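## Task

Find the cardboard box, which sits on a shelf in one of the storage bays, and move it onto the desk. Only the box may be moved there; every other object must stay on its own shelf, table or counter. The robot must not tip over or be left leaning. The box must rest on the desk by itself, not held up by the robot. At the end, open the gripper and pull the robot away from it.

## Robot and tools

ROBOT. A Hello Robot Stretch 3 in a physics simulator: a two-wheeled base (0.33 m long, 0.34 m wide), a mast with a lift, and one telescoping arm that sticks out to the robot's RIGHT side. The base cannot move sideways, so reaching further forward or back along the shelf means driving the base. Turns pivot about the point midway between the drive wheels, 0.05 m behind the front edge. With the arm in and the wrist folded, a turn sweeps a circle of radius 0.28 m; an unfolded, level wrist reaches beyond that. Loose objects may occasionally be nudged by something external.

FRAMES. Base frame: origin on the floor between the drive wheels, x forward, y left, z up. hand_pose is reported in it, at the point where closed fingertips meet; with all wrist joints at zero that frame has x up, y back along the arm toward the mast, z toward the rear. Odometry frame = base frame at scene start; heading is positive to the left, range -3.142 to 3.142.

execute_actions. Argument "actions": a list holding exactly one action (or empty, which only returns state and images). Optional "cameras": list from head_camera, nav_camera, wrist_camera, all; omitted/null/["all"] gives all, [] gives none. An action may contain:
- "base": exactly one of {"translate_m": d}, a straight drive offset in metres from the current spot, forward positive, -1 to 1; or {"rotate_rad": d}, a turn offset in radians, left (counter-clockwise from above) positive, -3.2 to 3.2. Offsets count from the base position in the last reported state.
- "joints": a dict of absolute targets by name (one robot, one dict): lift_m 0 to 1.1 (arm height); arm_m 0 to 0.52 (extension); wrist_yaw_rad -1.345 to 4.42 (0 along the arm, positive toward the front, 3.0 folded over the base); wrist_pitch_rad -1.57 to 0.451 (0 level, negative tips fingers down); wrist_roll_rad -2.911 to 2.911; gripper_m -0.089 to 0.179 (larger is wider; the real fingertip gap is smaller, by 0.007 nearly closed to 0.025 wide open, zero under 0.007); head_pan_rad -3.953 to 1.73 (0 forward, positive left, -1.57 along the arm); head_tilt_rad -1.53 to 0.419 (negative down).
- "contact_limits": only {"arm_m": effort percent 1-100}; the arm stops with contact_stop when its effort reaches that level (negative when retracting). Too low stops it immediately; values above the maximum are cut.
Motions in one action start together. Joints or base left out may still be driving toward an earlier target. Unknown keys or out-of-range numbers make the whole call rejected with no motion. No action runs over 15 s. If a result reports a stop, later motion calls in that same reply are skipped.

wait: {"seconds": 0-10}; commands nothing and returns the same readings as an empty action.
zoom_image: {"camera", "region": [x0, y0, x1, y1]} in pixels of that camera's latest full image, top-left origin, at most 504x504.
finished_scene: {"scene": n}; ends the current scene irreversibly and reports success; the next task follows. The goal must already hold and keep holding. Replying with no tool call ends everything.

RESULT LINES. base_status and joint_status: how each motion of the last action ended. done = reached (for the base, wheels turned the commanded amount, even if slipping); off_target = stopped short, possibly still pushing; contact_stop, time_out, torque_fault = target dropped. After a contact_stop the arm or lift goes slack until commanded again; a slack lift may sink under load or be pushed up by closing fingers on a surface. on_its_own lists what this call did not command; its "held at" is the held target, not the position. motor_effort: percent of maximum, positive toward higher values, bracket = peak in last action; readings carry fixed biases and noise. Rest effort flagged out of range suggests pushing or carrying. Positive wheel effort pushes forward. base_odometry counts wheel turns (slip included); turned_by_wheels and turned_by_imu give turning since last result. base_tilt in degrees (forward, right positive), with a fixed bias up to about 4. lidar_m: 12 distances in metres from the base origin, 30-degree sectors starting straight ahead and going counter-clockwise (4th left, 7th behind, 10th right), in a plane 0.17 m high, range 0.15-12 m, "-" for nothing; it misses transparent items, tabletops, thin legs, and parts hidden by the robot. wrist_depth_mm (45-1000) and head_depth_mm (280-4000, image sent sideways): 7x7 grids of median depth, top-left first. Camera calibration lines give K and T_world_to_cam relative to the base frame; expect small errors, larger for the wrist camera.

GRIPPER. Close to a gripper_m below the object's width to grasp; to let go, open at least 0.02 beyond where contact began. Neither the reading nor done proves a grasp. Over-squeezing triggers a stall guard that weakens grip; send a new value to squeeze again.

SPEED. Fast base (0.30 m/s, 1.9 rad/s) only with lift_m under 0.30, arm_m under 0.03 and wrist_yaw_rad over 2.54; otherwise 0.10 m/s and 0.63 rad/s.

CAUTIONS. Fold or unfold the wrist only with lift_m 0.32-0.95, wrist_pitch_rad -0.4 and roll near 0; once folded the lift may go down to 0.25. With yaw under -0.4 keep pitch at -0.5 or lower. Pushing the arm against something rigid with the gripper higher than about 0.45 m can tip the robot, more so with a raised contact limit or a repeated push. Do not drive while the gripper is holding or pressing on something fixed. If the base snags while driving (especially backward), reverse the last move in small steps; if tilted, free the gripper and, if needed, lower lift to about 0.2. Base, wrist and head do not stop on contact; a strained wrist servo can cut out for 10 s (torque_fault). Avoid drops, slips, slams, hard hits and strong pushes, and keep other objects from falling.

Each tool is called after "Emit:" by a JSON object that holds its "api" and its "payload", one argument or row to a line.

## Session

Emit:
{"api": "execute_actions", "payload": {
  "actions": []
}}

Scene clock: 0.00 s.
base_odometry: x=+0.000 y=+0.000 heading=+0.000 (m, m, rad; odometry frame)
turned_by_wheels: +0.000 (rad since the last result)
turned_by_imu: +0.000 (rad since the last result)
base_tilt: forward=+0.1 right=-1.3 (deg)
lidar_m: 0.99 0.95 1.05 1.01 1.00 1.09 1.06 1.00 1.00 1.98 2.07 1.22
head_depth_mm: 1093 1101 1111 1114 1125 1135 1141 / 1051 1059 1058 1072 1081 1087 1099 / 1012 1020 1025 1033 1040 1045 1056 / 974 980 986 995 1001 1006 1020 / 940 948 955 959 968 977 980 / 909 918 919 929 935 942 947 / 855 858 861 868 877 883 890
base_status: not commanded
joint_positions: lift_m=+0.387 arm_m=+0.001 wrist_yaw_rad=+2.903 wrist_pitch_rad=-0.517 wrist_roll_rad=+0.011 gripper_m=+0.037 head_pan_rad=+0.009 head_tilt_rad=-0.006
joint_status: not commanded
motor_effort: left_wheel=+0 right_wheel=+1 lift_m=+25 arm_m=+1 wrist_yaw_rad=+0 wrist_pitch_rad=+6 wrist_roll_rad=+0 gripper_m=+0 head_pan_rad=+0 head_tilt_rad=+1 (%)
hand_pose: x=+0.0286 y=+0.0590 z=+0.3780 quat_wxyz=(+0.262, +0.704, +0.097, +0.653) (m; base frame)
wrist_depth_mm: - 875 - - - 881 743 / - 936 - - - 939 779 / 822 - - - - 925 795 / 817 - 807 803 782 786 783 / 683 674 694 677 686 664 664 / 587 586 - 581 - 573 568 / 513 508 - 509 508 508 497
pictures: head_camera (sideways: a quarter turn clockwise sets it upright), nav_camera (sideways: a quarter turn counterclockwise sets it upright), wrist_camera
camera_calibration (this result's frames):
head_camera: T_world_to_cam=[[-0.0433629, 0.0233701, -0.998786, 1.3262], [-0.0450055, 0.998666, 0.0253212, -0.0250406], [0.998045, 0.0460489, -0.0422533, 0.00877692], [0, 0, 0, 1]] pos_world=[0.0476214, -0.00639048, 1.3256]
nav_camera: T_world_to_cam=[[-0.017157, -0.0570929, 0.998221, -1.25063], [-0.0136403, -0.998262, -0.0573297, 0.119035], [0.99976, -0.0145997, 0.0163485, -0.0657408], [0, 0, 0, 1]] pos_world=[0.0458915, 0.0464658, 1.2563]
wrist_camera: T_world_to_cam=[[0.972155, -0.232161, -0.0318684, 0.00373034], [-0.169897, -0.604609, -0.778192, 0.366727], [0.161398, 0.761938, -0.627218, 0.351979], [0, 0, 0, 1]] pos_world=[0.0018706, -0.045594, 0.50627]
Images, in order (width x height): head_camera 896x504, nav_camera 672x504, wrist_camera 644x364.

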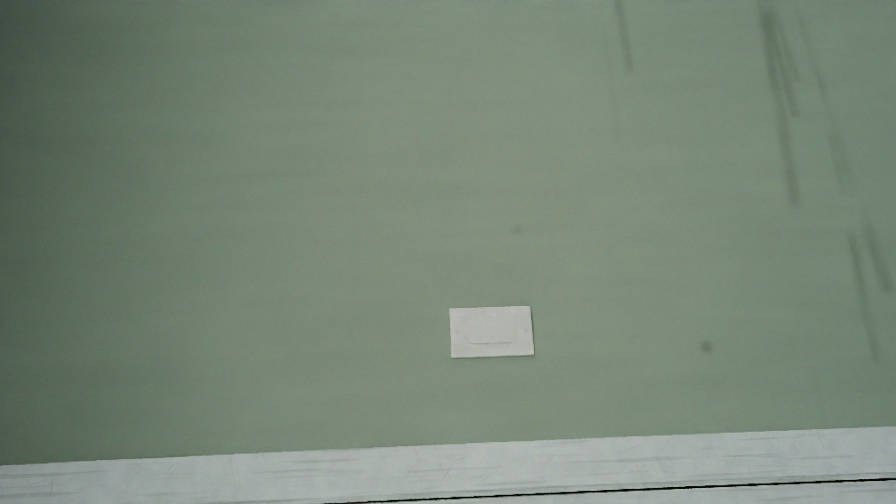

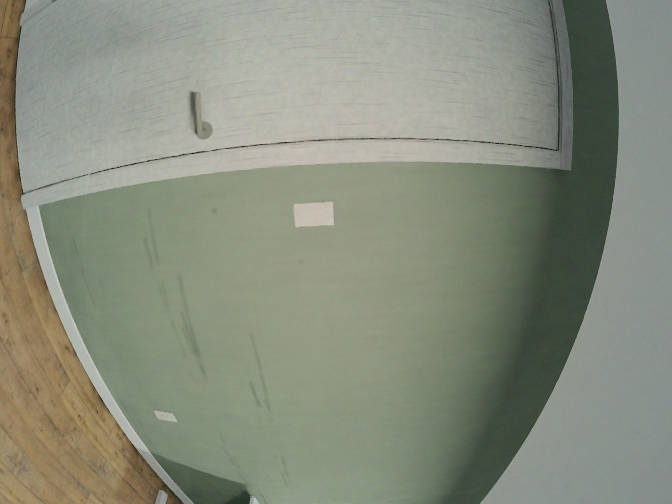

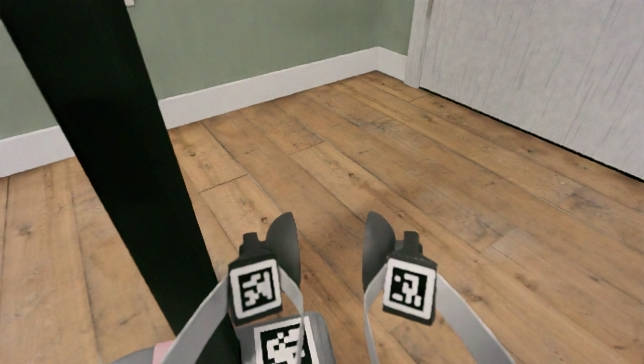

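Emit:
{"api": "execute_actions", "payload": {
  "actions": [
    {"base":{"rotate_rad":-1.5},"joints":{"lift_m":0.28,"wrist_pitch_rad":-0.4,"head_pan_rad":-1.75,"head_tilt_rad":-0.4}}
  ],
  "cameras": ["head_camera","nav_camera"]
}}

Scene clock: 10.43 s.
base_odometry: x=+0.000 y=+0.000 heading=-1.500 (m, m, rad; odometry frame)
turned_by_wheels: -1.500 (rad since the last result)
turned_by_imu: -1.508 (rad since the last result)
base_tilt: forward=+0.1 right=-1.3 (deg)
lidar_m: 1.98 2.07 1.15 0.95 0.95 1.09 1.00 1.00 1.08 1.07 0.99 1.05
head_depth_mm: 990 1070 1163 1279 1420 1564 1396 / 938 1015 1098 1202 1325 1477 1402 / 906 984 1063 1160 1272 1410 1407 / 1640 1831 1690 1819 1933 1681 1414 / 1618 1743 1867 2013 2130 1726 1411 / 1637 2460 2654 2853 2238 1734 1418 / 2350 2496 2668 2838 2260 1741 1434
base_status: done
joint_positions: lift_m=+0.281 arm_m=+0.001 wrist_yaw_rad=+2.903 wrist_pitch_rad=-0.421 wrist_roll_rad=+0.011 gripper_m=+0.037 head_pan_rad=-1.743 head_tilt_rad=-0.396
joint_status: all done
motor_effort: left_wheel=+3(12) right_wheel=-1(6) lift_m=+12(21) arm_m=+1(1) wrist_yaw_rad=+0(0) wrist_pitch_rad=+8(9) wrist_roll_rad=+0(0) gripper_m=+0(0) head_pan_rad=-2(29) head_tilt_rad=-1(17) (%)
hand_pose: x=+0.0316 y=+0.0718 z=+0.2926 quat_wxyz=(+0.230, +0.708, +0.063, +0.665) (m; base frame)
wrist_depth_mm: - 825 948 - - - - / - 887 - - - - - / 796 938 - - 952 924 947 / 748 - 742 744 739 720 725 / 617 - 626 606 621 597 591 / 515 503 - 506 - 493 498 / 450 - - 436 433 430 432
pictures: head_camera (sideways: a quarter turn clockwise sets it upright), nav_camera (sideways: a quarter turn counterclockwise sets it upright)
camera_calibration (this result's frames):
head_camera: T_world_to_cam=[[0.0954367, 0.409411, -0.907345, 1.20582], [0.988313, -0.147817, 0.0372551, -0.0468644], [-0.118869, -0.900296, -0.418734, 0.505607], [0, 0, 0, 1]] pos_world=[-0.00866214, -0.0454084, 1.30756]
nav_camera: T_world_to_cam=[[-0.118452, -0.348095, 0.929946, -1.16063], [-0.976018, 0.213082, -0.0445605, 0.108255], [-0.182643, -0.912922, -0.364987, 0.437839], [0, 0, 0, 1]] pos_world=[0.0481477, -0.027364, 1.24395]
Images, in order (width x height): head_camera 896x504, nav_camera 672x504.

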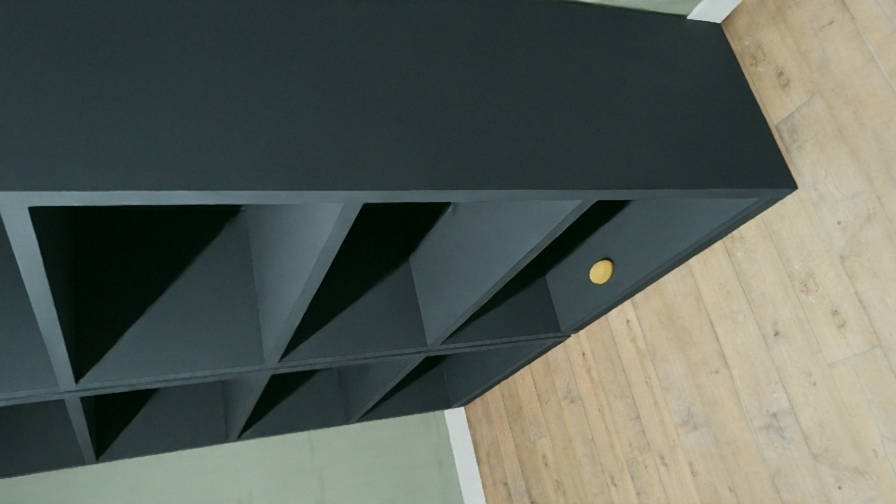

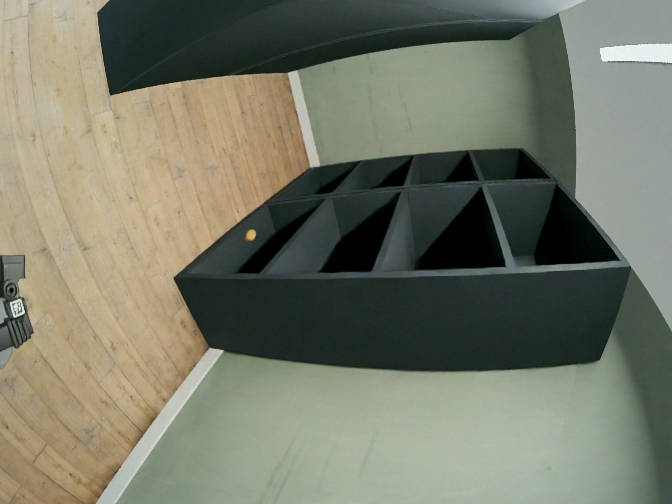

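Emit:
{"api": "execute_actions", "payload": {
  "actions": [
    {"base":{"rotate_rad":-1.2},"joints":{"head_pan_rad":-1.0,"head_tilt_rad":-0.5}}
  ],
  "cameras": []
}}

Emit:
{"api": "execute_actions", "payload": {
  "actions": [
    {"base":{"translate_m":1.0}}
  ],
  "cameras": ["head_camera","nav_camera"]
}}

Scene clock: 15.93 s.
base_odometry: x=+0.000 y=+0.000 heading=-2.700 (m, m, rad; odometry frame)
turned_by_wheels: -1.200 (rad since the last result)
turned_by_imu: -1.205 (rad since the last result)
base_tilt: forward=+0.1 right=-1.3 (deg)
lidar_m: 1.12 1.00 1.97 2.08 1.28 1.00 0.95 1.02 1.02 1.00 1.07 1.06
head_depth_mm: 887 948 1032 1122 1248 1380 1299 / 939 1012 1106 1212 1349 1472 1304 / 1001 1090 1196 1327 1490 1553 1317 / 1065 1170 1296 1448 1645 1561 1323 / 1120 1201 1306 1418 1554 1568 1328 / 1024 1097 1170 1257 1357 1461 1330 / 938 993 1054 1134 1275 1544 1339
base_status: done
joint_positions: lift_m=+0.281 arm_m=+0.001 wrist_yaw_rad=+2.903 wrist_pitch_rad=-0.421 wrist_roll_rad=+0.011 gripper_m=+0.037 head_pan_rad=-1.007 head_tilt_rad=-0.494
joint_status: all done
motor_effort: left_wheel=+3(12) right_wheel=-2(6) lift_m=+12(12) arm_m=+1(1) wrist_yaw_rad=+0(1) wrist_pitch_rad=+8(8) wrist_roll_rad=+0(1) gripper_m=+0(0) head_pan_rad=+3(28) head_tilt_rad=-2(10) (%)
hand_pose: x=+0.0316 y=+0.0718 z=+0.2926 quat_wxyz=(+0.230, +0.708, +0.063, +0.665) (m; base frame)
wrist_depth_mm: - - - - - - - / - - - - - - 918 / - - - - 957 957 879 / 761 - 743 757 739 735 724 / 613 - 622 605 614 598 590 / 510 501 - 509 - 500 499 / 453 - - 437 434 433 430
pictures: none
No camera images: the call's "cameras" was empty. Leave "cameras" out to get every camera's image.

Scene clock: 21.03 s.
base_odometry: x=-0.904 y=-0.428 heading=-2.700 (m, m, rad; odometry frame)
turned_by_wheels: +0.000 (rad since the last result)
turned_by_imu: +0.000 (rad since the last result)
base_tilt: forward=+0.2 right=-1.3 (deg)
lidar_m: 0.88 0.39 0.30 0.29 2.59 2.00 1.94 1.42 1.10 0.62 1.05 1.01
head_depth_mm: 945 1020 850 1201 1127 915 1224 / 1004 1089 861 1300 1130 969 1232 / 1067 1164 872 1370 1139 1388 1258 / 1086 1178 887 1379 1146 1474 1290 / 988 1057 1024 1233 1235 1441 1329 / 891 950 992 1115 1270 1505 1340 / 838 917 1066 1479 1804 1585 1329
base_status: done
joint_positions: lift_m=+0.281 arm_m=+0.001 wrist_yaw_rad=+2.903 wrist_pitch_rad=-0.420 wrist_roll_rad=+0.011 gripper_m=+0.037 head_pan_rad=-1.007 head_tilt_rad=-0.494
joint_status: not commanded
motor_effort: left_wheel=+3(13) right_wheel=-1(4) lift_m=+12(12) arm_m=+0(1) wrist_yaw_rad=-1(0) wrist_pitch_rad=+8(8) wrist_roll_rad=+0(0) gripper_m=+0(0) head_pan_rad=+2(2) head_tilt_rad=-2(2) (%)
hand_pose: x=+0.0317 y=+0.0719 z=+0.2928 quat_wxyz=(+0.229, +0.708, +0.063, +0.665) (m; base frame)
wrist_depth_mm: - - 299 308 322 334 347 / - - 321 332 345 365 380 / - - 351 362 378 401 417 / 755 - 391 397 420 436 462 / 627 - 562 442 457 493 523 / 509 506 - 486 - 501 493 / 453 - - 442 439 431 430
pictures: head_camera (sideways: a quarter turn clockwise sets it upright), nav_camera (sideways: a quarter turn counterclockwise sets it upright)
camera_calibration (this result's frames):
head_camera: T_world_to_cam=[[-0.250781, 0.441084, -0.861716, 1.14842], [0.833585, 0.550982, 0.0394353, -0.048754], [0.492184, -0.708424, -0.505856, 0.615245], [0, 0, 0, 1]] pos_world=[0.0258278, -0.0438314, 1.30276]
nav_camera: T_world_to_cam=[[0.193883, -0.413215, 0.889755, -1.11009], [-0.868515, -0.494031, -0.0401807, 0.101892], [0.45617, -0.764975, -0.454667, 0.550644], [0, 0, 0, 1]] pos_world=[0.0525355, 0.0128591, 1.24216]
Images, in order (width x height): head_camera 896x504, nav_camera 672x504.

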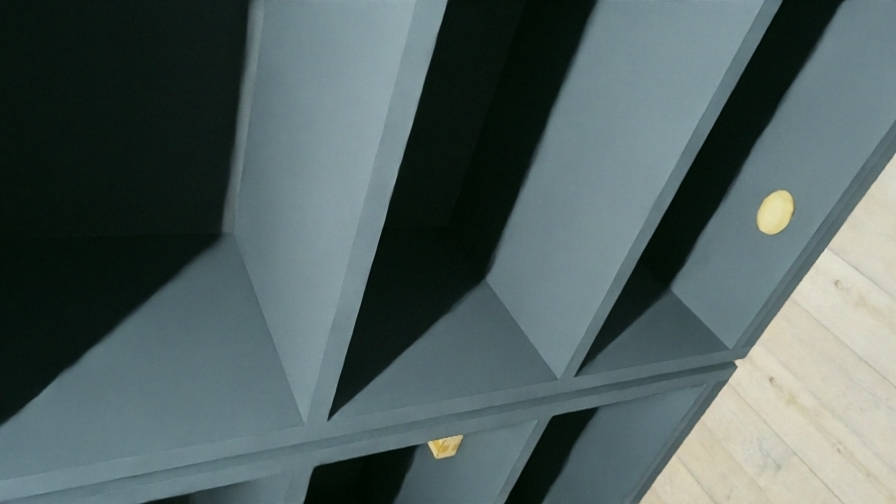

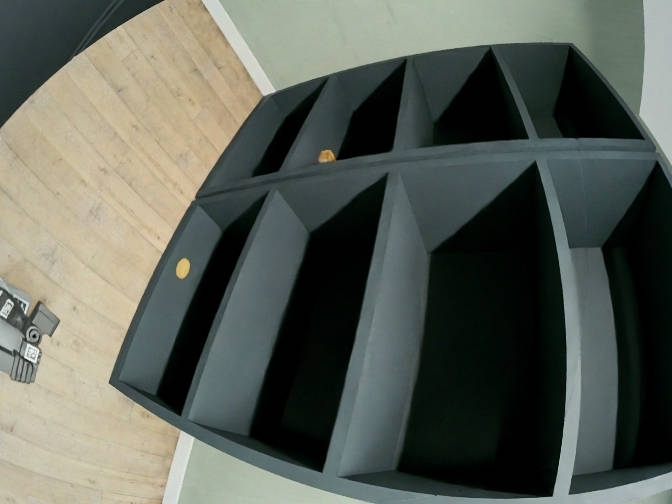

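Emit:
{"api": "zoom_image", "payload": {
  "camera": "head_camera",
  "region": [380, 400, 520, 500]
}}

Region (380, 400, 520, 500) of head_camera's 896x504 image, scaled by 3.600, with more detail than that image has; it fills the top 360 rows of this view, and the rest is white.

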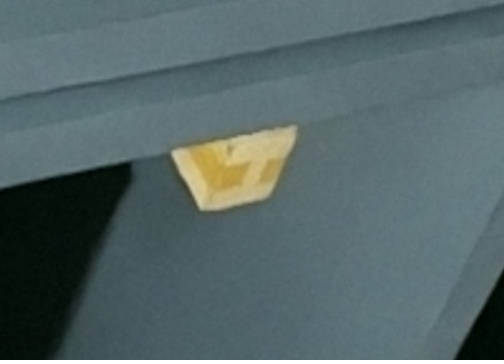

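Emit:
{"api": "execute_actions", "payload": {
  "actions": [
    {"base":{"rotate_rad":-0.16},"joints":{"head_pan_rad":-1.4,"head_tilt_rad":-0.75}}
  ],
  "cameras": []
}}

Emit:
{"api": "execute_actions", "payload": {
  "actions": [
    {"base":{"translate_m":1.0}}
  ],
  "cameras": []
}}

Emit:
{"api": "execute_actions", "payload": {
  "actions": [
    {"base":{"rotate_rad":0.09},"joints":{"lift_m":0.4}}
  ],
  "cameras": ["head_camera","nav_camera"]
}}

Scene clock: 27.80 s.
base_odometry: x=-0.904 y=-0.428 heading=-2.859 (m, m, rad; odometry frame)
turned_by_wheels: -0.160 (rad since the last result)
turned_by_imu: -0.160 (rad since the last result)
base_tilt: forward=+0.2 right=-1.3 (deg)
lidar_m: 1.60 0.45 0.31 0.29 0.30 2.09 1.94 1.67 1.15 0.62 1.09 1.01
head_depth_mm: 915 1052 1211 1426 1510 1313 1162 / 542 606 719 1334 1480 1320 1166 / 891 667 1196 1065 1350 1277 1167 / 898 676 1207 1070 1392 1303 1178 / 916 684 1222 1082 1397 1310 1181 / 928 689 1240 1092 1397 1323 1185 / 935 695 1256 1095 1409 1333 1191
base_status: done
joint_positions: lift_m=+0.281 arm_m=+0.001 wrist_yaw_rad=+2.903 wrist_pitch_rad=-0.420 wrist_roll_rad=+0.011 gripper_m=+0.037 head_pan_rad=-1.393 head_tilt_rad=-0.741
joint_status: all done
motor_effort: left_wheel=+3(11) right_wheel=-2(6) lift_m=+12(12) arm_m=+0(0) wrist_yaw_rad=+0(0) wrist_pitch_rad=+8(8) wrist_roll_rad=+0(0) gripper_m=+0(0) head_pan_rad=-2(20) head_tilt_rad=-3(16) (%)
hand_pose: x=+0.0317 y=+0.0719 z=+0.2928 quat_wxyz=(+0.229, +0.708, +0.063, +0.665) (m; base frame)
wrist_depth_mm: - 280 296 322 346 380 420 / - 302 316 345 378 418 463 / - 325 344 378 415 462 519 / 752 - 377 409 458 523 598 / 610 - 402 465 521 569 590 / 512 508 - 496 - 499 497 / 454 - - 434 431 433 427
pictures: none
No camera images: the call's "cameras" was empty. Leave "cameras" out to get every camera's image.

Scene clock: 32.80 s.
base_odometry: x=-1.864 y=-0.706 heading=-2.859 (m, m, rad; odometry frame)
turned_by_wheels: +0.000 (rad since the last result)
turned_by_imu: +0.000 (rad since the last result)
base_tilt: forward=+0.1 right=-1.3 (deg)
lidar_m: 0.79 0.57 0.39 0.37 0.38 0.49 2.93 1.16 0.57 0.55 1.01 0.84
head_depth_mm: 539 525 577 702 858 1220 1158 / 827 659 715 958 900 1166 1168 / 839 668 1128 1065 940 1250 1172 / 853 675 1146 1073 948 1261 1176 / 862 683 1156 1078 953 1273 1180 / 871 690 1175 1084 982 1297 1185 / 883 698 1194 1093 990 1298 1195
base_status: done
joint_positions: lift_m=+0.281 arm_m=+0.001 wrist_yaw_rad=+2.903 wrist_pitch_rad=-0.420 wrist_roll_rad=+0.011 gripper_m=+0.037 head_pan_rad=-1.393 head_tilt_rad=-0.741
joint_status: not commanded
motor_effort: left_wheel=+4(13) right_wheel=-2(3) lift_m=+12(12) arm_m=+1(1) wrist_yaw_rad=+0(0) wrist_pitch_rad=+8(8) wrist_roll_rad=+0(0) gripper_m=+0(0) head_pan_rad=-2(3) head_tilt_rad=-3(3) (%)
hand_pose: x=+0.0317 y=+0.0719 z=+0.2928 quat_wxyz=(+0.229, +0.708, +0.063, +0.665) (m; base frame)
wrist_depth_mm: - 341 363 391 421 464 513 / - 366 387 420 459 506 571 / 358 395 419 457 503 551 639 / 384 - 456 504 560 629 673 / 418 - 495 558 602 591 592 / 452 481 - 505 - 500 497 / 452 - - 438 431 434 428
pictures: none
No camera images: the call's "cameras" was empty. Leave "cameras" out to get every camera's image.

Scene clock: 34.73 s.
base_odometry: x=-1.864 y=-0.706 heading=-2.769 (m, m, rad; odometry frame)
turned_by_wheels: +0.090 (rad since the last result)
turned_by_imu: +0.091 (rad since the last result)
base_tilt: forward=+0.1 right=-1.3 (deg)
lidar_m: 0.79 0.52 0.38 0.37 0.39 0.53 2.94 1.16 0.56 0.55 1.03 0.82
head_depth_mm: 818 653 625 732 844 1076 1163 / 831 660 1110 1059 915 1221 1164 / 846 667 1137 1065 941 1255 1169 / 857 675 1162 1026 967 1268 1177 / 873 682 1192 1082 970 1286 1180 / 887 690 1211 1083 1370 1296 1183 / 904 696 1233 1094 1381 1320 1193
base_status: done
joint_positions: lift_m=+0.399 arm_m=+0.001 wrist_yaw_rad=+2.903 wrist_pitch_rad=-0.420 wrist_roll_rad=+0.011 gripper_m=+0.037 head_pan_rad=-1.393 head_tilt_rad=-0.741
joint_status: all done
motor_effort: left_wheel=-3(8) right_wheel=+2(5) lift_m=+38(40) arm_m=+0(1) wrist_yaw_rad=+0(1) wrist_pitch_rad=+8(8) wrist_roll_rad=+1(0) gripper_m=+0(0) head_pan_rad=-2(2) head_tilt_rad=-3(3) (%)
hand_pose: x=+0.0317 y=+0.0720 z=+0.4117 quat_wxyz=(+0.229, +0.708, +0.063, +0.665) (m; base frame)
wrist_depth_mm: - 348 363 382 406 427 454 / - 373 388 415 435 466 506 / 376 405 419 447 481 517 557 / 408 - 455 491 528 573 624 / 439 - 497 546 592 643 702 / 482 514 - 603 - 648 637 / 534 552 560 552 561 554 551
pictures: head_camera (sideways: a quarter turn clockwise sets it upright), nav_camera (sideways: a quarter turn counterclockwise sets it upright)
camera_calibration (this result's frames):
head_camera: T_world_to_cam=[[-0.100709, 0.695254, -0.711674, 0.95191], [0.981527, 0.186385, 0.0431883, -0.0545291], [0.162672, -0.694178, -0.701181, 0.871352], [0, 0, 0, 1]] pos_world=[0.00764334, -0.0467828, 1.29078]
nav_camera: T_world_to_cam=[[0.0599966, -0.656367, 0.752053, -0.92974], [-0.992111, -0.122288, -0.0275807, 0.0862309], [0.11007, -0.744465, -0.658526, 0.817976], [0, 0, 0, 1]] pos_world=[0.0512975, 0.00924966, 1.24025]
Images, in order (width x height): head_camera 896x504, nav_camera 672x504.

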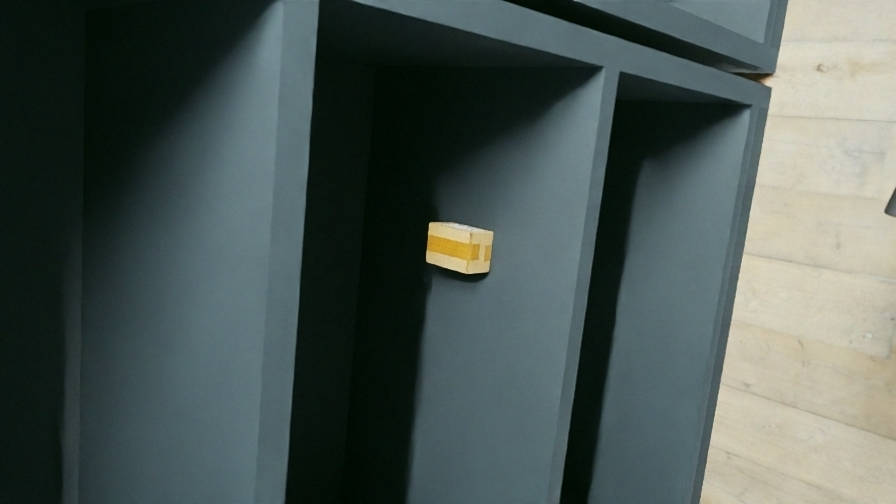

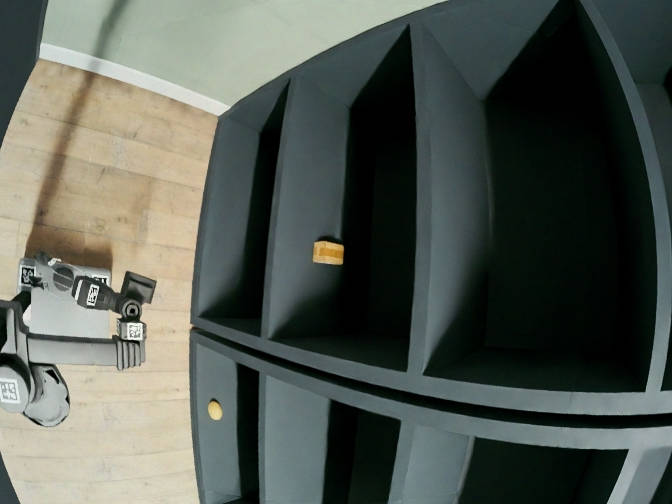

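Emit:
{"api": "execute_actions", "payload": {
  "actions": [
    {"base":{"translate_m":0.185},"joints":{"lift_m":0.52,"wrist_yaw_rad":0,"head_pan_rad":-1.6}}
  ],
  "cameras": []
}}

Emit:
{"api": "execute_actions", "payload": {
  "actions": [
    {"joints":{"wrist_pitch_rad":-0.18,"gripper_m":0.14,"arm_m":0.1}}
  ],
  "cameras": ["head_camera","wrist_camera"]
}}

Scene clock: 41.73 s.
base_odometry: x=-2.037 y=-0.774 heading=-2.770 (m, m, rad; odometry frame)
turned_by_wheels: +0.000 (rad since the last result)
turned_by_imu: +0.000 (rad since the last result)
base_tilt: forward=+0.2 right=-1.3 (deg)
lidar_m: 0.61 0.51 0.38 0.37 0.38 0.53 3.10 1.33 0.61 1.00 0.78 0.63
head_depth_mm: 829 655 890 971 920 1180 1156 / 844 661 1143 1057 937 1247 1178 / 841 667 1137 1065 941 1263 1207 / 851 675 1137 1069 946 1267 1175 / 852 681 1141 1082 952 1272 1182 / 853 691 1135 1083 958 1274 1188 / 854 697 1136 1092 963 1269 1186
base_status: done
joint_positions: lift_m=+0.519 arm_m=+0.001 wrist_yaw_rad=+0.002 wrist_pitch_rad=-0.419 wrist_roll_rad=+0.011 gripper_m=+0.037 head_pan_rad=-1.593 head_tilt_rad=-0.741
joint_status: all done
motor_effort: left_wheel=-3(4) right_wheel=+2(4) lift_m=+38(36) arm_m=+0(1) wrist_yaw_rad=-2(2) wrist_pitch_rad=+8(8) wrist_roll_rad=+0(1) gripper_m=+0(0) head_pan_rad=-2(14) head_tilt_rad=-3(3) (%)
hand_pose: x=-0.0210 y=-0.3701 z=+0.5318 quat_wxyz=(+0.688, +0.147, -0.695, -0.147) (m; base frame)
wrist_depth_mm: 673 662 662 655 652 493 326 / 432 423 419 417 411 406 325 / 327 324 321 317 319 317 312 / 685 847 873 841 840 496 351 / 684 846 862 838 784 492 382 / 669 707 721 698 - 494 424 / 614 608 606 606 605 493 576
pictures: none
No camera images: the call's "cameras" was empty. Leave "cameras" out to get every camera's image.

Scene clock: 43.70 s.
base_odometry: x=-2.037 y=-0.774 heading=-2.770 (m, m, rad; odometry frame)
turned_by_wheels: +0.000 (rad since the last result)
turned_by_imu: +0.000 (rad since the last result)
base_tilt: forward=+0.2 right=-1.3 (deg)
lidar_m: 0.61 0.51 0.38 0.37 0.38 0.53 3.11 1.33 0.61 1.00 0.78 0.63
head_depth_mm: 830 654 886 974 922 1175 1166 / 844 661 1141 1060 936 1268 - / 843 668 1137 1063 939 1300 - / 850 675 1138 1071 942 1259 1173 / 856 682 1137 1083 950 1267 1181 / 855 690 1135 1088 955 1269 1187 / 855 698 1132 1098 963 1274 1195
base_status: not commanded
joint_positions: lift_m=+0.519 arm_m=+0.100 wrist_yaw_rad=+0.002 wrist_pitch_rad=-0.203 wrist_roll_rad=+0.011 gripper_m=+0.140 head_pan_rad=-1.593 head_tilt_rad=-0.741
joint_status: all done
motor_effort: left_wheel=-3(3) right_wheel=+2(2) lift_m=+38(38) arm_m=+5(4) wrist_yaw_rad=-1(2) wrist_pitch_rad=+9(9) wrist_roll_rad=+0(1) gripper_m=+0(88) head_pan_rad=-2(2) head_tilt_rad=-3(3) (%)
hand_pose: x=-0.0211 y=-0.4907 z=+0.5828 quat_wxyz=(+0.700, +0.072, -0.707, -0.072) (m; base frame)
wrist_depth_mm: 587 582 584 580 573 491 326 / 624 615 615 615 598 501 327 / 635 633 629 627 628 498 327 / 409 403 405 366 397 391 330 / 288 304 285 282 280 293 277 / 243 - 240 238 236 - 232 / 628 735 757 738 728 495 312
pictures: head_camera (sideways: a quarter turn clockwise sets it upright), wrist_camera
camera_calibration (this result's frames):
head_camera: T_world_to_cam=[[0.0392948, 0.70141, -0.711674, 0.951056], [0.998993, -0.0121459, 0.0431883, -0.0546357], [0.0216488, -0.712654, -0.701181, 0.872212], [0, 0, 0, 1]] pos_world=[-0.00167322, -0.0461583, 1.29078]
wrist_camera: T_world_to_cam=[[-0.999459, -0.0153726, -0.029064, -0.00595479], [0.0216712, 0.356776, -0.933939, 0.75188], [0.0247264, -0.934063, -0.35625, -0.085713], [0, 0, 0, 1]] pos_world=[-0.0201263, -0.348406, 0.671501]
Images, in order (width x height): head_camera 896x504, wrist_camera 644x364.

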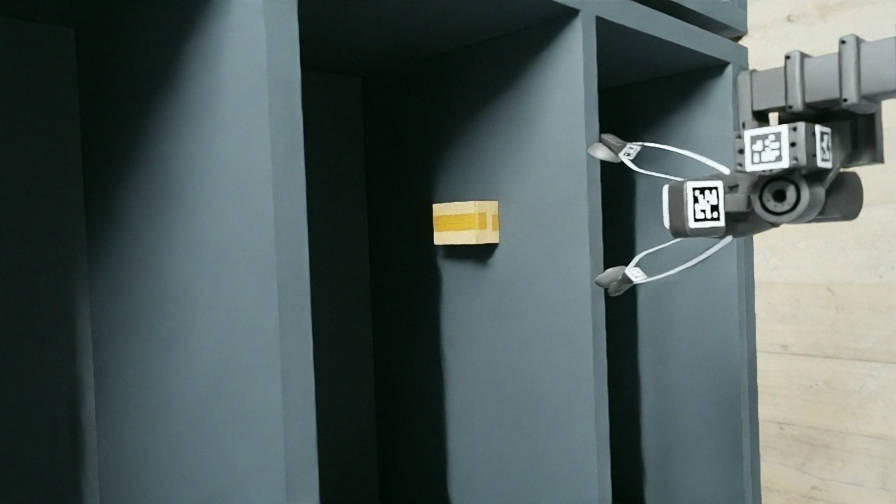

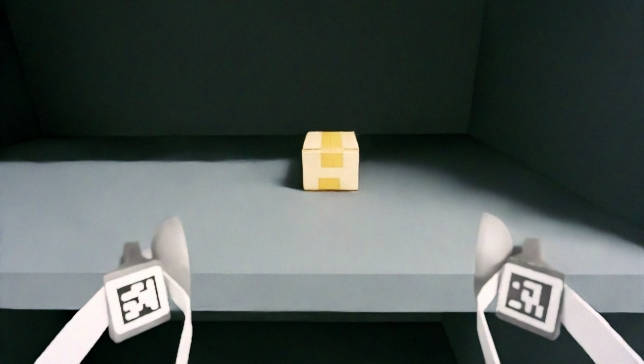

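Emit:
{"api": "execute_actions", "payload": {
  "actions": [
    {"joints":{"arm_m":0.345,"lift_m":0.5}}
  ],
  "cameras": ["wrist_camera"]
}}

Scene clock: 49.07 s.
base_odometry: x=-2.037 y=-0.774 heading=-2.770 (m, m, rad; odometry frame)
turned_by_wheels: +0.000 (rad since the last result)
turned_by_imu: +0.001 (rad since the last result)
base_tilt: forward=+0.1 right=-1.3 (deg)
lidar_m: 0.61 0.51 0.38 0.37 0.38 0.53 3.11 1.33 0.61 1.00 0.78 0.63
head_depth_mm: 829 653 887 969 921 1176 1164 / 844 659 1142 1057 933 - 1158 / 840 668 1143 1078 - 1253 1170 / 852 674 1141 1097 948 1259 1177 / 853 681 1141 1082 953 1264 1181 / 854 688 1132 1088 956 1269 1194 / 855 695 1134 1097 962 1273 1192
base_status: not commanded
joint_positions: lift_m=+0.501 arm_m=+0.345 wrist_yaw_rad=+0.001 wrist_pitch_rad=-0.202 wrist_roll_rad=+0.011 gripper_m=+0.140 head_pan_rad=-1.593 head_tilt_rad=-0.741
joint_status: all done
motor_effort: left_wheel=-4(3) right_wheel=+2(2) lift_m=+12(36) arm_m=+4(4) wrist_yaw_rad=-1(1) wrist_pitch_rad=+9(9) wrist_roll_rad=+0(0) gripper_m=+0(0) head_pan_rad=-3(2) head_tilt_rad=-3(2) (%)
hand_pose: x=-0.0212 y=-0.7358 z=+0.5643 quat_wxyz=(+0.700, +0.072, -0.707, -0.072) (m; base frame)
wrist_depth_mm: 372 371 367 364 360 362 332 / 387 390 387 384 383 379 331 / 412 410 403 403 401 401 334 / 354 353 347 344 341 335 311 / 248 262 244 143 217 254 239 / 191 - 189 122 123 - 186 / - 149 149 129 132 149 151
pictures: wrist_camera
camera_calibration (this result's frames):
wrist_camera: T_world_to_cam=[[-0.999465, -0.0149954, -0.0290513, -0.0100905], [0.0218163, 0.355906, -0.934267, 0.82154], [0.0243493, -0.934401, -0.355389, -0.321973], [0, 0, 0, 1]] pos_world=[-0.0201683, -0.593394, 0.652819]
Images, in order (width x height): wrist_camera 644x364.

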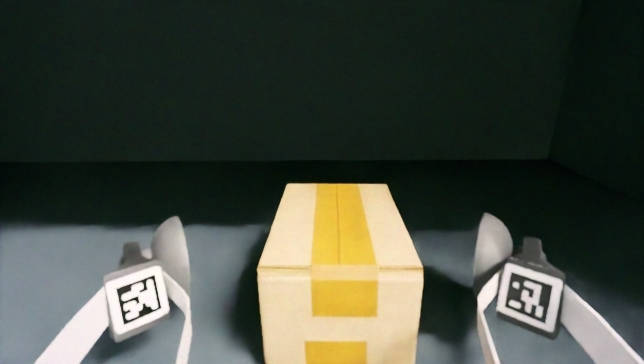

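Emit:
{"api": "execute_actions", "payload": {
  "actions": [
    {"joints":{"lift_m":0.491,"gripper_m":0.02}}
  ],
  "cameras": ["wrist_camera"]
}}

Emit:
{"api": "execute_actions", "payload": {
  "actions": [
    {"joints":{"lift_m":0.52}}
  ],
  "cameras": ["wrist_camera"]
}}

Scene clock: 53.10 s.
base_odometry: x=-2.037 y=-0.774 heading=-2.770 (m, m, rad; odometry frame)
turned_by_wheels: +0.000 (rad since the last result)
turned_by_imu: +0.001 (rad since the last result)
base_tilt: forward=+0.1 right=-1.3 (deg)
lidar_m: 0.61 0.51 0.38 0.37 0.38 0.53 3.09 1.33 0.61 1.00 0.78 0.63
head_depth_mm: 832 653 888 973 917 1177 1159 / 841 661 1142 1062 933 1266 1158 / 842 668 1137 1069 - 1250 1169 / 853 674 1138 1073 950 1265 1172 / 854 682 1137 1077 951 1267 1178 / 854 688 1133 1088 956 1274 1184 / 853 696 1135 1092 961 1278 1191
base_status: not commanded
joint_positions: lift_m=+0.492 arm_m=+0.345 wrist_yaw_rad=+0.001 wrist_pitch_rad=-0.202 wrist_roll_rad=+0.011 gripper_m=+0.021 head_pan_rad=-1.593 head_tilt_rad=-0.741
joint_status: all done
motor_effort: left_wheel=-3(3) right_wheel=+2(2) lift_m=+12(12) arm_m=+4(4) wrist_yaw_rad=-1(2) wrist_pitch_rad=+9(9) wrist_roll_rad=+0(0) gripper_m=-25(100) head_pan_rad=-2(2) head_tilt_rad=-3(3) (%)
hand_pose: x=-0.0213 y=-0.7358 z=+0.5553 quat_wxyz=(+0.700, +0.071, -0.707, -0.072) (m; base frame)
wrist_depth_mm: 369 372 364 365 361 361 333 / 391 387 387 382 380 377 332 / 407 409 405 402 400 402 331 / 327 326 320 176 293 310 302 / 230 228 221 124 131 222 221 / 177 176 127 125 123 177 172 / 143 143 137 132 135 140 140
pictures: wrist_camera
camera_calibration (this result's frames):
wrist_camera: T_world_to_cam=[[-0.99947, -0.014674, -0.0290541, -0.010193], [0.0219337, 0.355887, -0.934271, 0.813134], [0.0240494, -0.934414, -0.355377, -0.325198], [0, 0, 0, 1]] pos_world=[-0.0202018, -0.593403, 0.643824]
Images, in order (width x height): wrist_camera 644x364.

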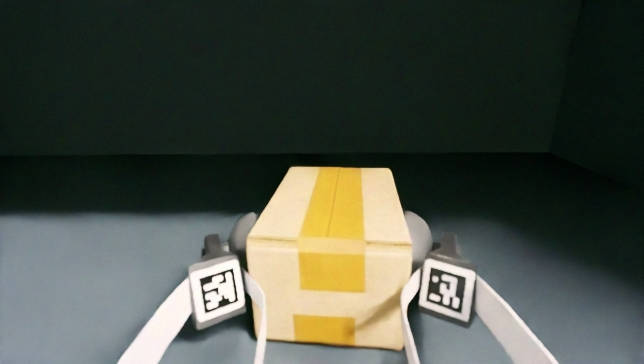

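Scene clock: 54.13 s.
base_odometry: x=-2.037 y=-0.774 heading=-2.770 (m, m, rad; odometry frame)
turned_by_wheels: +0.000 (rad since the last result)
turned_by_imu: +0.000 (rad since the last result)
base_tilt: forward=+0.2 right=-1.3 (deg)
lidar_m: 0.61 0.51 0.38 0.37 0.38 0.53 3.11 1.33 0.61 0.99 0.78 0.63
head_depth_mm: 831 653 889 968 919 1181 1161 / 844 660 1143 1060 932 1265 1153 / 841 667 1136 1076 - 1253 1175 / 853 674 1135 1076 949 1265 1174 / 854 682 1140 1074 951 1265 1181 / 854 690 1135 1083 959 1276 1180 / 855 695 1133 1098 966 1279 1191
base_status: not commanded
joint_positions: lift_m=+0.519 arm_m=+0.345 wrist_yaw_rad=+0.001 wrist_pitch_rad=-0.208 wrist_roll_rad=+0.011 gripper_m=+0.026 head_pan_rad=-1.593 head_tilt_rad=-0.741
joint_status: all done
on_its_own: gripper_m is held at +0.027, not at your +0.020, by its stall guard, which is still easing
motor_effort: left_wheel=-3(3) right_wheel=+2(2) lift_m=+38(40) arm_m=+4(3) wrist_yaw_rad=-1(1) wrist_pitch_rad=+11(11) wrist_roll_rad=+0(0) gripper_m=-2(25) head_pan_rad=-2(2) head_tilt_rad=-3(3) (%)
hand_pose: x=-0.0213 y=-0.7353 z=+0.5816 quat_wxyz=(+0.700, +0.074, -0.707, -0.074) (m; base frame)
wrist_depth_mm: 369 370 365 364 362 359 331 / 391 386 387 387 380 380 332 / 410 411 406 403 400 398 335 / 399 395 389 178 359 379 329 / 282 279 278 125 131 271 271 / 218 217 128 125 123 216 211 / 177 177 170 133 162 174 173
pictures: wrist_camera
camera_calibration (this result's frames):
wrist_camera: T_world_to_cam=[[-0.99947, -0.014502, -0.0291327, -0.0092505], [0.0219261, 0.361425, -0.932143, 0.840378], [0.0240473, -0.932288, -0.360916, -0.310648], [0, 0, 0, 1]] pos_world=[-0.0202016, -0.593481, 0.670966]
Images, in order (width x height): wrist_camera 644x364.

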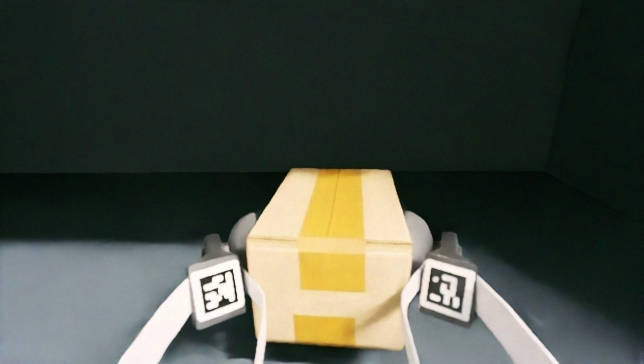

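Emit:
{"api": "execute_actions", "payload": {
  "actions": [
    {"joints":{"arm_m":0.0}}
  ],
  "cameras": []
}}

Emit:
{"api": "execute_actions", "payload": {
  "actions": [
    {"base":{"translate_m":-0.2},"joints":{"wrist_yaw_rad":2.62,"wrist_pitch_rad":-0.38,"lift_m":0.29,"head_pan_rad":1.7,"head_tilt_rad":-0.5}}
  ],
  "cameras": ["wrist_camera"]
}}

Scene clock: 63.97 s.
base_odometry: x=-2.037 y=-0.774 heading=-2.770 (m, m, rad; odometry frame)
turned_by_wheels: +0.000 (rad since the last result)
turned_by_imu: +0.001 (rad since the last result)
base_tilt: forward=+0.1 right=-1.3 (deg)
lidar_m: 0.61 0.51 0.38 0.37 0.38 0.53 3.10 1.33 0.61 1.00 0.78 0.63
head_depth_mm: 830 653 892 970 919 1178 1162 / 843 660 1140 1061 935 1250 1175 / 842 667 1142 1067 940 1228 - / 853 676 1143 1071 946 1260 1178 / 856 682 1140 1078 951 1266 1177 / 855 689 1134 1087 957 1279 1182 / 855 696 1137 1095 966 1274 1191
base_status: not commanded
joint_positions: lift_m=+0.519 arm_m=+0.001 wrist_yaw_rad=+0.001 wrist_pitch_rad=-0.209 wrist_roll_rad=+0.011 gripper_m=+0.031 head_pan_rad=-1.593 head_tilt_rad=-0.741
joint_status: all done
on_its_own: gripper_m is held at +0.030, not at your +0.020, by its stall guard, which is not easing now
motor_effort: left_wheel=-3(3) right_wheel=+2(2) lift_m=+38(38) arm_m=-2(3) wrist_yaw_rad=-1(1) wrist_pitch_rad=+11(12) wrist_roll_rad=+1(0) gripper_m=-20(20) head_pan_rad=-3(2) head_tilt_rad=-3(3) (%)
hand_pose: x=-0.0213 y=-0.3919 z=+0.5814 quat_wxyz=(+0.700, +0.074, -0.707, -0.074) (m; base frame)
wrist_depth_mm: 660 669 675 669 675 491 326 / 686 702 697 702 691 493 325 / 624 691 671 655 663 495 327 / 408 398 398 178 358 386 327 / 336 335 324 125 132 325 327 / 672 850 127 125 123 458 352 / 676 740 710 133 687 538 369
pictures: none
No camera images: the call's "cameras" was empty. Leave "cameras" out to get every camera's image.

Scene clock: 67.80 s.
base_odometry: x=-1.850 y=-0.701 heading=-2.770 (m, m, rad; odometry frame)
turned_by_wheels: +0.000 (rad since the last result)
turned_by_imu: +0.001 (rad since the last result)
base_tilt: forward=+0.1 right=-1.3 (deg)
lidar_m: 0.81 0.52 0.38 0.37 0.39 0.53 2.92 1.15 0.56 0.55 1.04 0.83
head_depth_mm: 284 301 331 367 412 469 545 / 286 305 336 373 420 480 559 / 288 310 342 380 429 491 575 / 289 314 346 387 438 501 590 / 292 319 352 394 453 531 629 / 296 335 380 416 463 514 - / 309 333 360 - - - -
base_status: done
joint_positions: lift_m=+0.291 arm_m=+0.001 wrist_yaw_rad=+2.619 wrist_pitch_rad=-0.406 wrist_roll_rad=+0.011 gripper_m=+0.031 head_pan_rad=+1.693 head_tilt_rad=-0.507
joint_status: all done
on_its_own: gripper_m is held at +0.030, not at your +0.020, by its stall guard, which is not easing now
motor_effort: left_wheel=-3(9) right_wheel=+2(4) lift_m=+12(30) arm_m=-3(3) wrist_yaw_rad=+1(1) wrist_pitch_rad=+11(11) wrist_roll_rad=+0(0) gripper_m=-20(20) head_pan_rad=+3(31) head_tilt_rad=+2(16) (%)
hand_pose: x=+0.0916 y=+0.0494 z=+0.3058 quat_wxyz=(+0.317, +0.709, -0.043, +0.628) (m; base frame)
wrist_depth_mm: 312 342 384 435 502 599 611 / 331 362 407 471 545 662 633 / 345 388 441 505 607 745 654 / 368 409 469 178 661 746 669 / 400 435 478 124 131 620 618 / 440 477 128 125 123 533 510 / - 468 445 133 428 447 443
pictures: wrist_camera
camera_calibration (this result's frames):
wrist_camera: T_world_to_cam=[[0.869595, -0.492777, -0.0312326, -0.0399898], [-0.288144, -0.455081, -0.842541, 0.338548], [0.400972, 0.741668, -0.537726, 0.255605], [0, 0, 0, 1]] pos_world=[0.0298352, -0.0552132, 0.421437]
Images, in order (width x height): wrist_camera 644x364.

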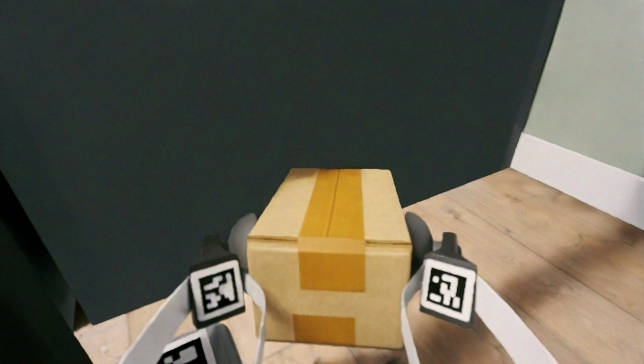

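Emit:
{"api": "execute_actions", "payload": {
  "actions": [
    {"base":{"translate_m":-1.0}}
  ],
  "cameras": []
}}

Emit:
{"api": "execute_actions", "payload": {
  "actions": [
    {"base":{"translate_m":-0.5},"joints":{"head_tilt_rad":-0.35}}
  ],
  "cameras": ["head_camera","nav_camera"]
}}

Scene clock: 77.20 s.
base_odometry: x=-0.919 y=-0.338 heading=-2.770 (m, m, rad; odometry frame)
turned_by_wheels: +0.000 (rad since the last result)
turned_by_imu: +0.001 (rad since the last result)
base_tilt: forward=+0.1 right=-1.3 (deg)
lidar_m: 1.42 0.54 0.40 0.38 2.73 2.02 1.92 1.39 1.03 0.53 1.02 0.97
head_depth_mm: 290 314 344 382 429 489 568 / 292 318 350 389 439 500 583 / 296 323 356 396 447 512 599 / 302 331 371 417 1746 1474 1280 / 3315 3645 3453 2528 1919 1563 1314 / 3379 3694 3542 2547 1924 1601 - / 3417 3359 3474 - - - -
base_status: done
joint_positions: lift_m=+0.291 arm_m=+0.001 wrist_yaw_rad=+2.619 wrist_pitch_rad=-0.406 wrist_roll_rad=+0.011 gripper_m=+0.031 head_pan_rad=+1.693 head_tilt_rad=-0.507
joint_status: not commanded
on_its_own: gripper_m is held at +0.030, not at your +0.020, by its stall guard, which is not easing now
motor_effort: left_wheel=-3(14) right_wheel=+2(4) lift_m=+12(12) arm_m=-2(2) wrist_yaw_rad=+1(1) wrist_pitch_rad=+11(11) wrist_roll_rad=+1(1) gripper_m=-20(20) head_pan_rad=+2(2) head_tilt_rad=+2(2) (%)
hand_pose: x=+0.0916 y=+0.0494 z=+0.3058 quat_wxyz=(+0.317, +0.709, -0.043, +0.628) (m; base frame)
wrist_depth_mm: 325 353 394 450 518 611 751 / 352 373 423 482 561 684 848 / - 393 452 523 615 763 934 / 770 426 484 178 694 759 754 / 638 464 492 124 132 611 616 / 536 509 128 125 123 529 517 / - 469 440 133 421 444 447
pictures: none
No camera images: the call's "cameras" was empty. Leave "cameras" out to get every camera's image.

Scene clock: 80.50 s.
base_odometry: x=-0.453 y=-0.156 heading=-2.770 (m, m, rad; odometry frame)
turned_by_wheels: +0.000 (rad since the last result)
turned_by_imu: +0.001 (rad since the last result)
base_tilt: forward=+0.1 right=-1.3 (deg)
lidar_m: 1.44 0.59 0.64 1.81 2.04 1.50 1.43 1.38 1.02 0.99 0.68 1.40
head_depth_mm: 3190 3350 3617 3223 2215 1754 1431 / 3199 3447 3599 3264 2275 1764 1431 / 3279 3507 3642 3278 2314 1776 1452 / 3312 3518 3842 3321 2309 1785 1455 / 3358 3586 3757 3182 2329 1793 1461 / 3357 3616 2728 3191 2362 1813 1486 / 3085 3093 2829 2291 - - -
base_status: done
joint_positions: lift_m=+0.291 arm_m=+0.001 wrist_yaw_rad=+2.619 wrist_pitch_rad=-0.406 wrist_roll_rad=+0.011 gripper_m=+0.031 head_pan_rad=+1.693 head_tilt_rad=-0.359
joint_status: all done
on_its_own: gripper_m is held at +0.030, not at your +0.020, by its stall guard, which is not easing now
motor_effort: left_wheel=-3(13) right_wheel=+2(5) lift_m=+12(12) arm_m=-2(2) wrist_yaw_rad=+1(1) wrist_pitch_rad=+11(11) wrist_roll_rad=+1(0) gripper_m=-20(20) head_pan_rad=+3(2) head_tilt_rad=+3(12) (%)
hand_pose: x=+0.0916 y=+0.0494 z=+0.3058 quat_wxyz=(+0.317, +0.709, -0.043, +0.628) (m; base frame)
wrist_depth_mm: - - - 758 563 626 776 / - - - 822 593 698 875 / - - - 900 657 791 944 / 801 793 802 178 700 775 765 / 637 630 622 124 131 616 612 / 531 530 127 125 123 528 512 / - 471 443 134 426 447 444
pictures: head_camera (sideways: a quarter turn clockwise sets it upright), nav_camera (sideways: a quarter turn counterclockwise sets it upright)
camera_calibration (this result's frames):
head_camera: T_world_to_cam=[[0.0235332, -0.386472, -0.922001, 1.22538], [-0.988479, -0.146928, 0.0363573, -0.0336388], [-0.149519, 0.910523, -0.385478, 0.462518], [0, 0, 0, 1]] pos_world=[0.00706647, 0.0475022, 1.30932]
nav_camera: T_world_to_cam=[[0.0163946, 0.333706, 0.942535, -1.17789], [0.995631, 0.0812124, -0.0460716, 0.0981972], [-0.0919199, 0.939173, -0.330916, 0.392946], [0, 0, 0, 1]] pos_world=[-0.0423377, 0.0160485, 1.24475]
Images, in order (width x height): head_camera 896x504, nav_camera 672x504.

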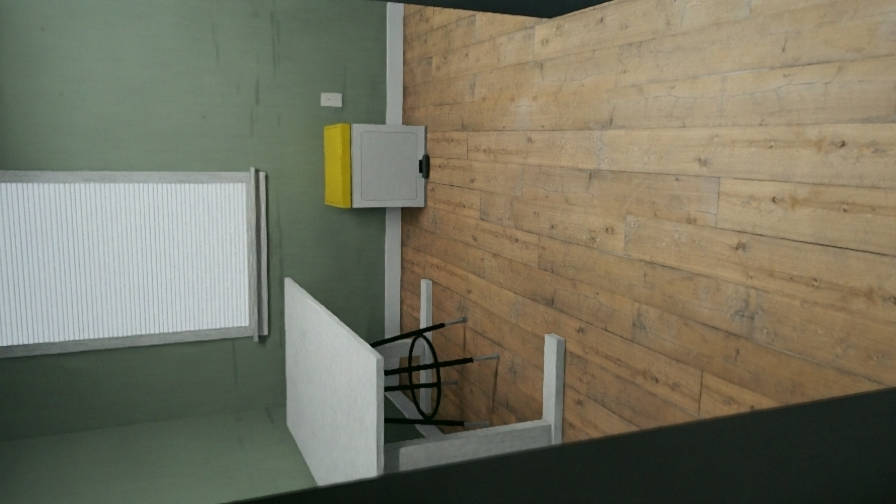

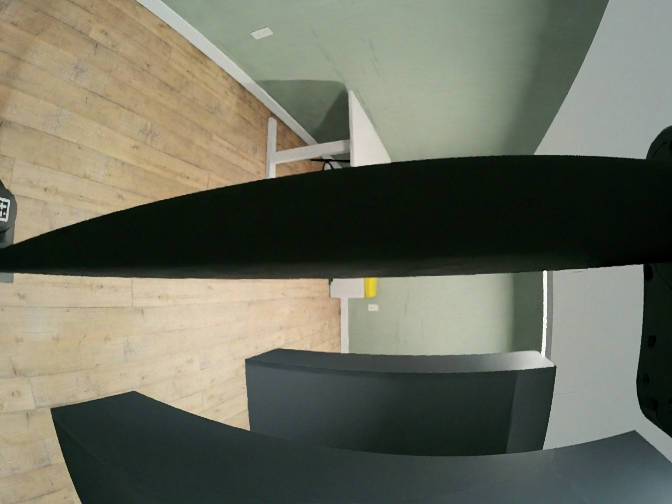

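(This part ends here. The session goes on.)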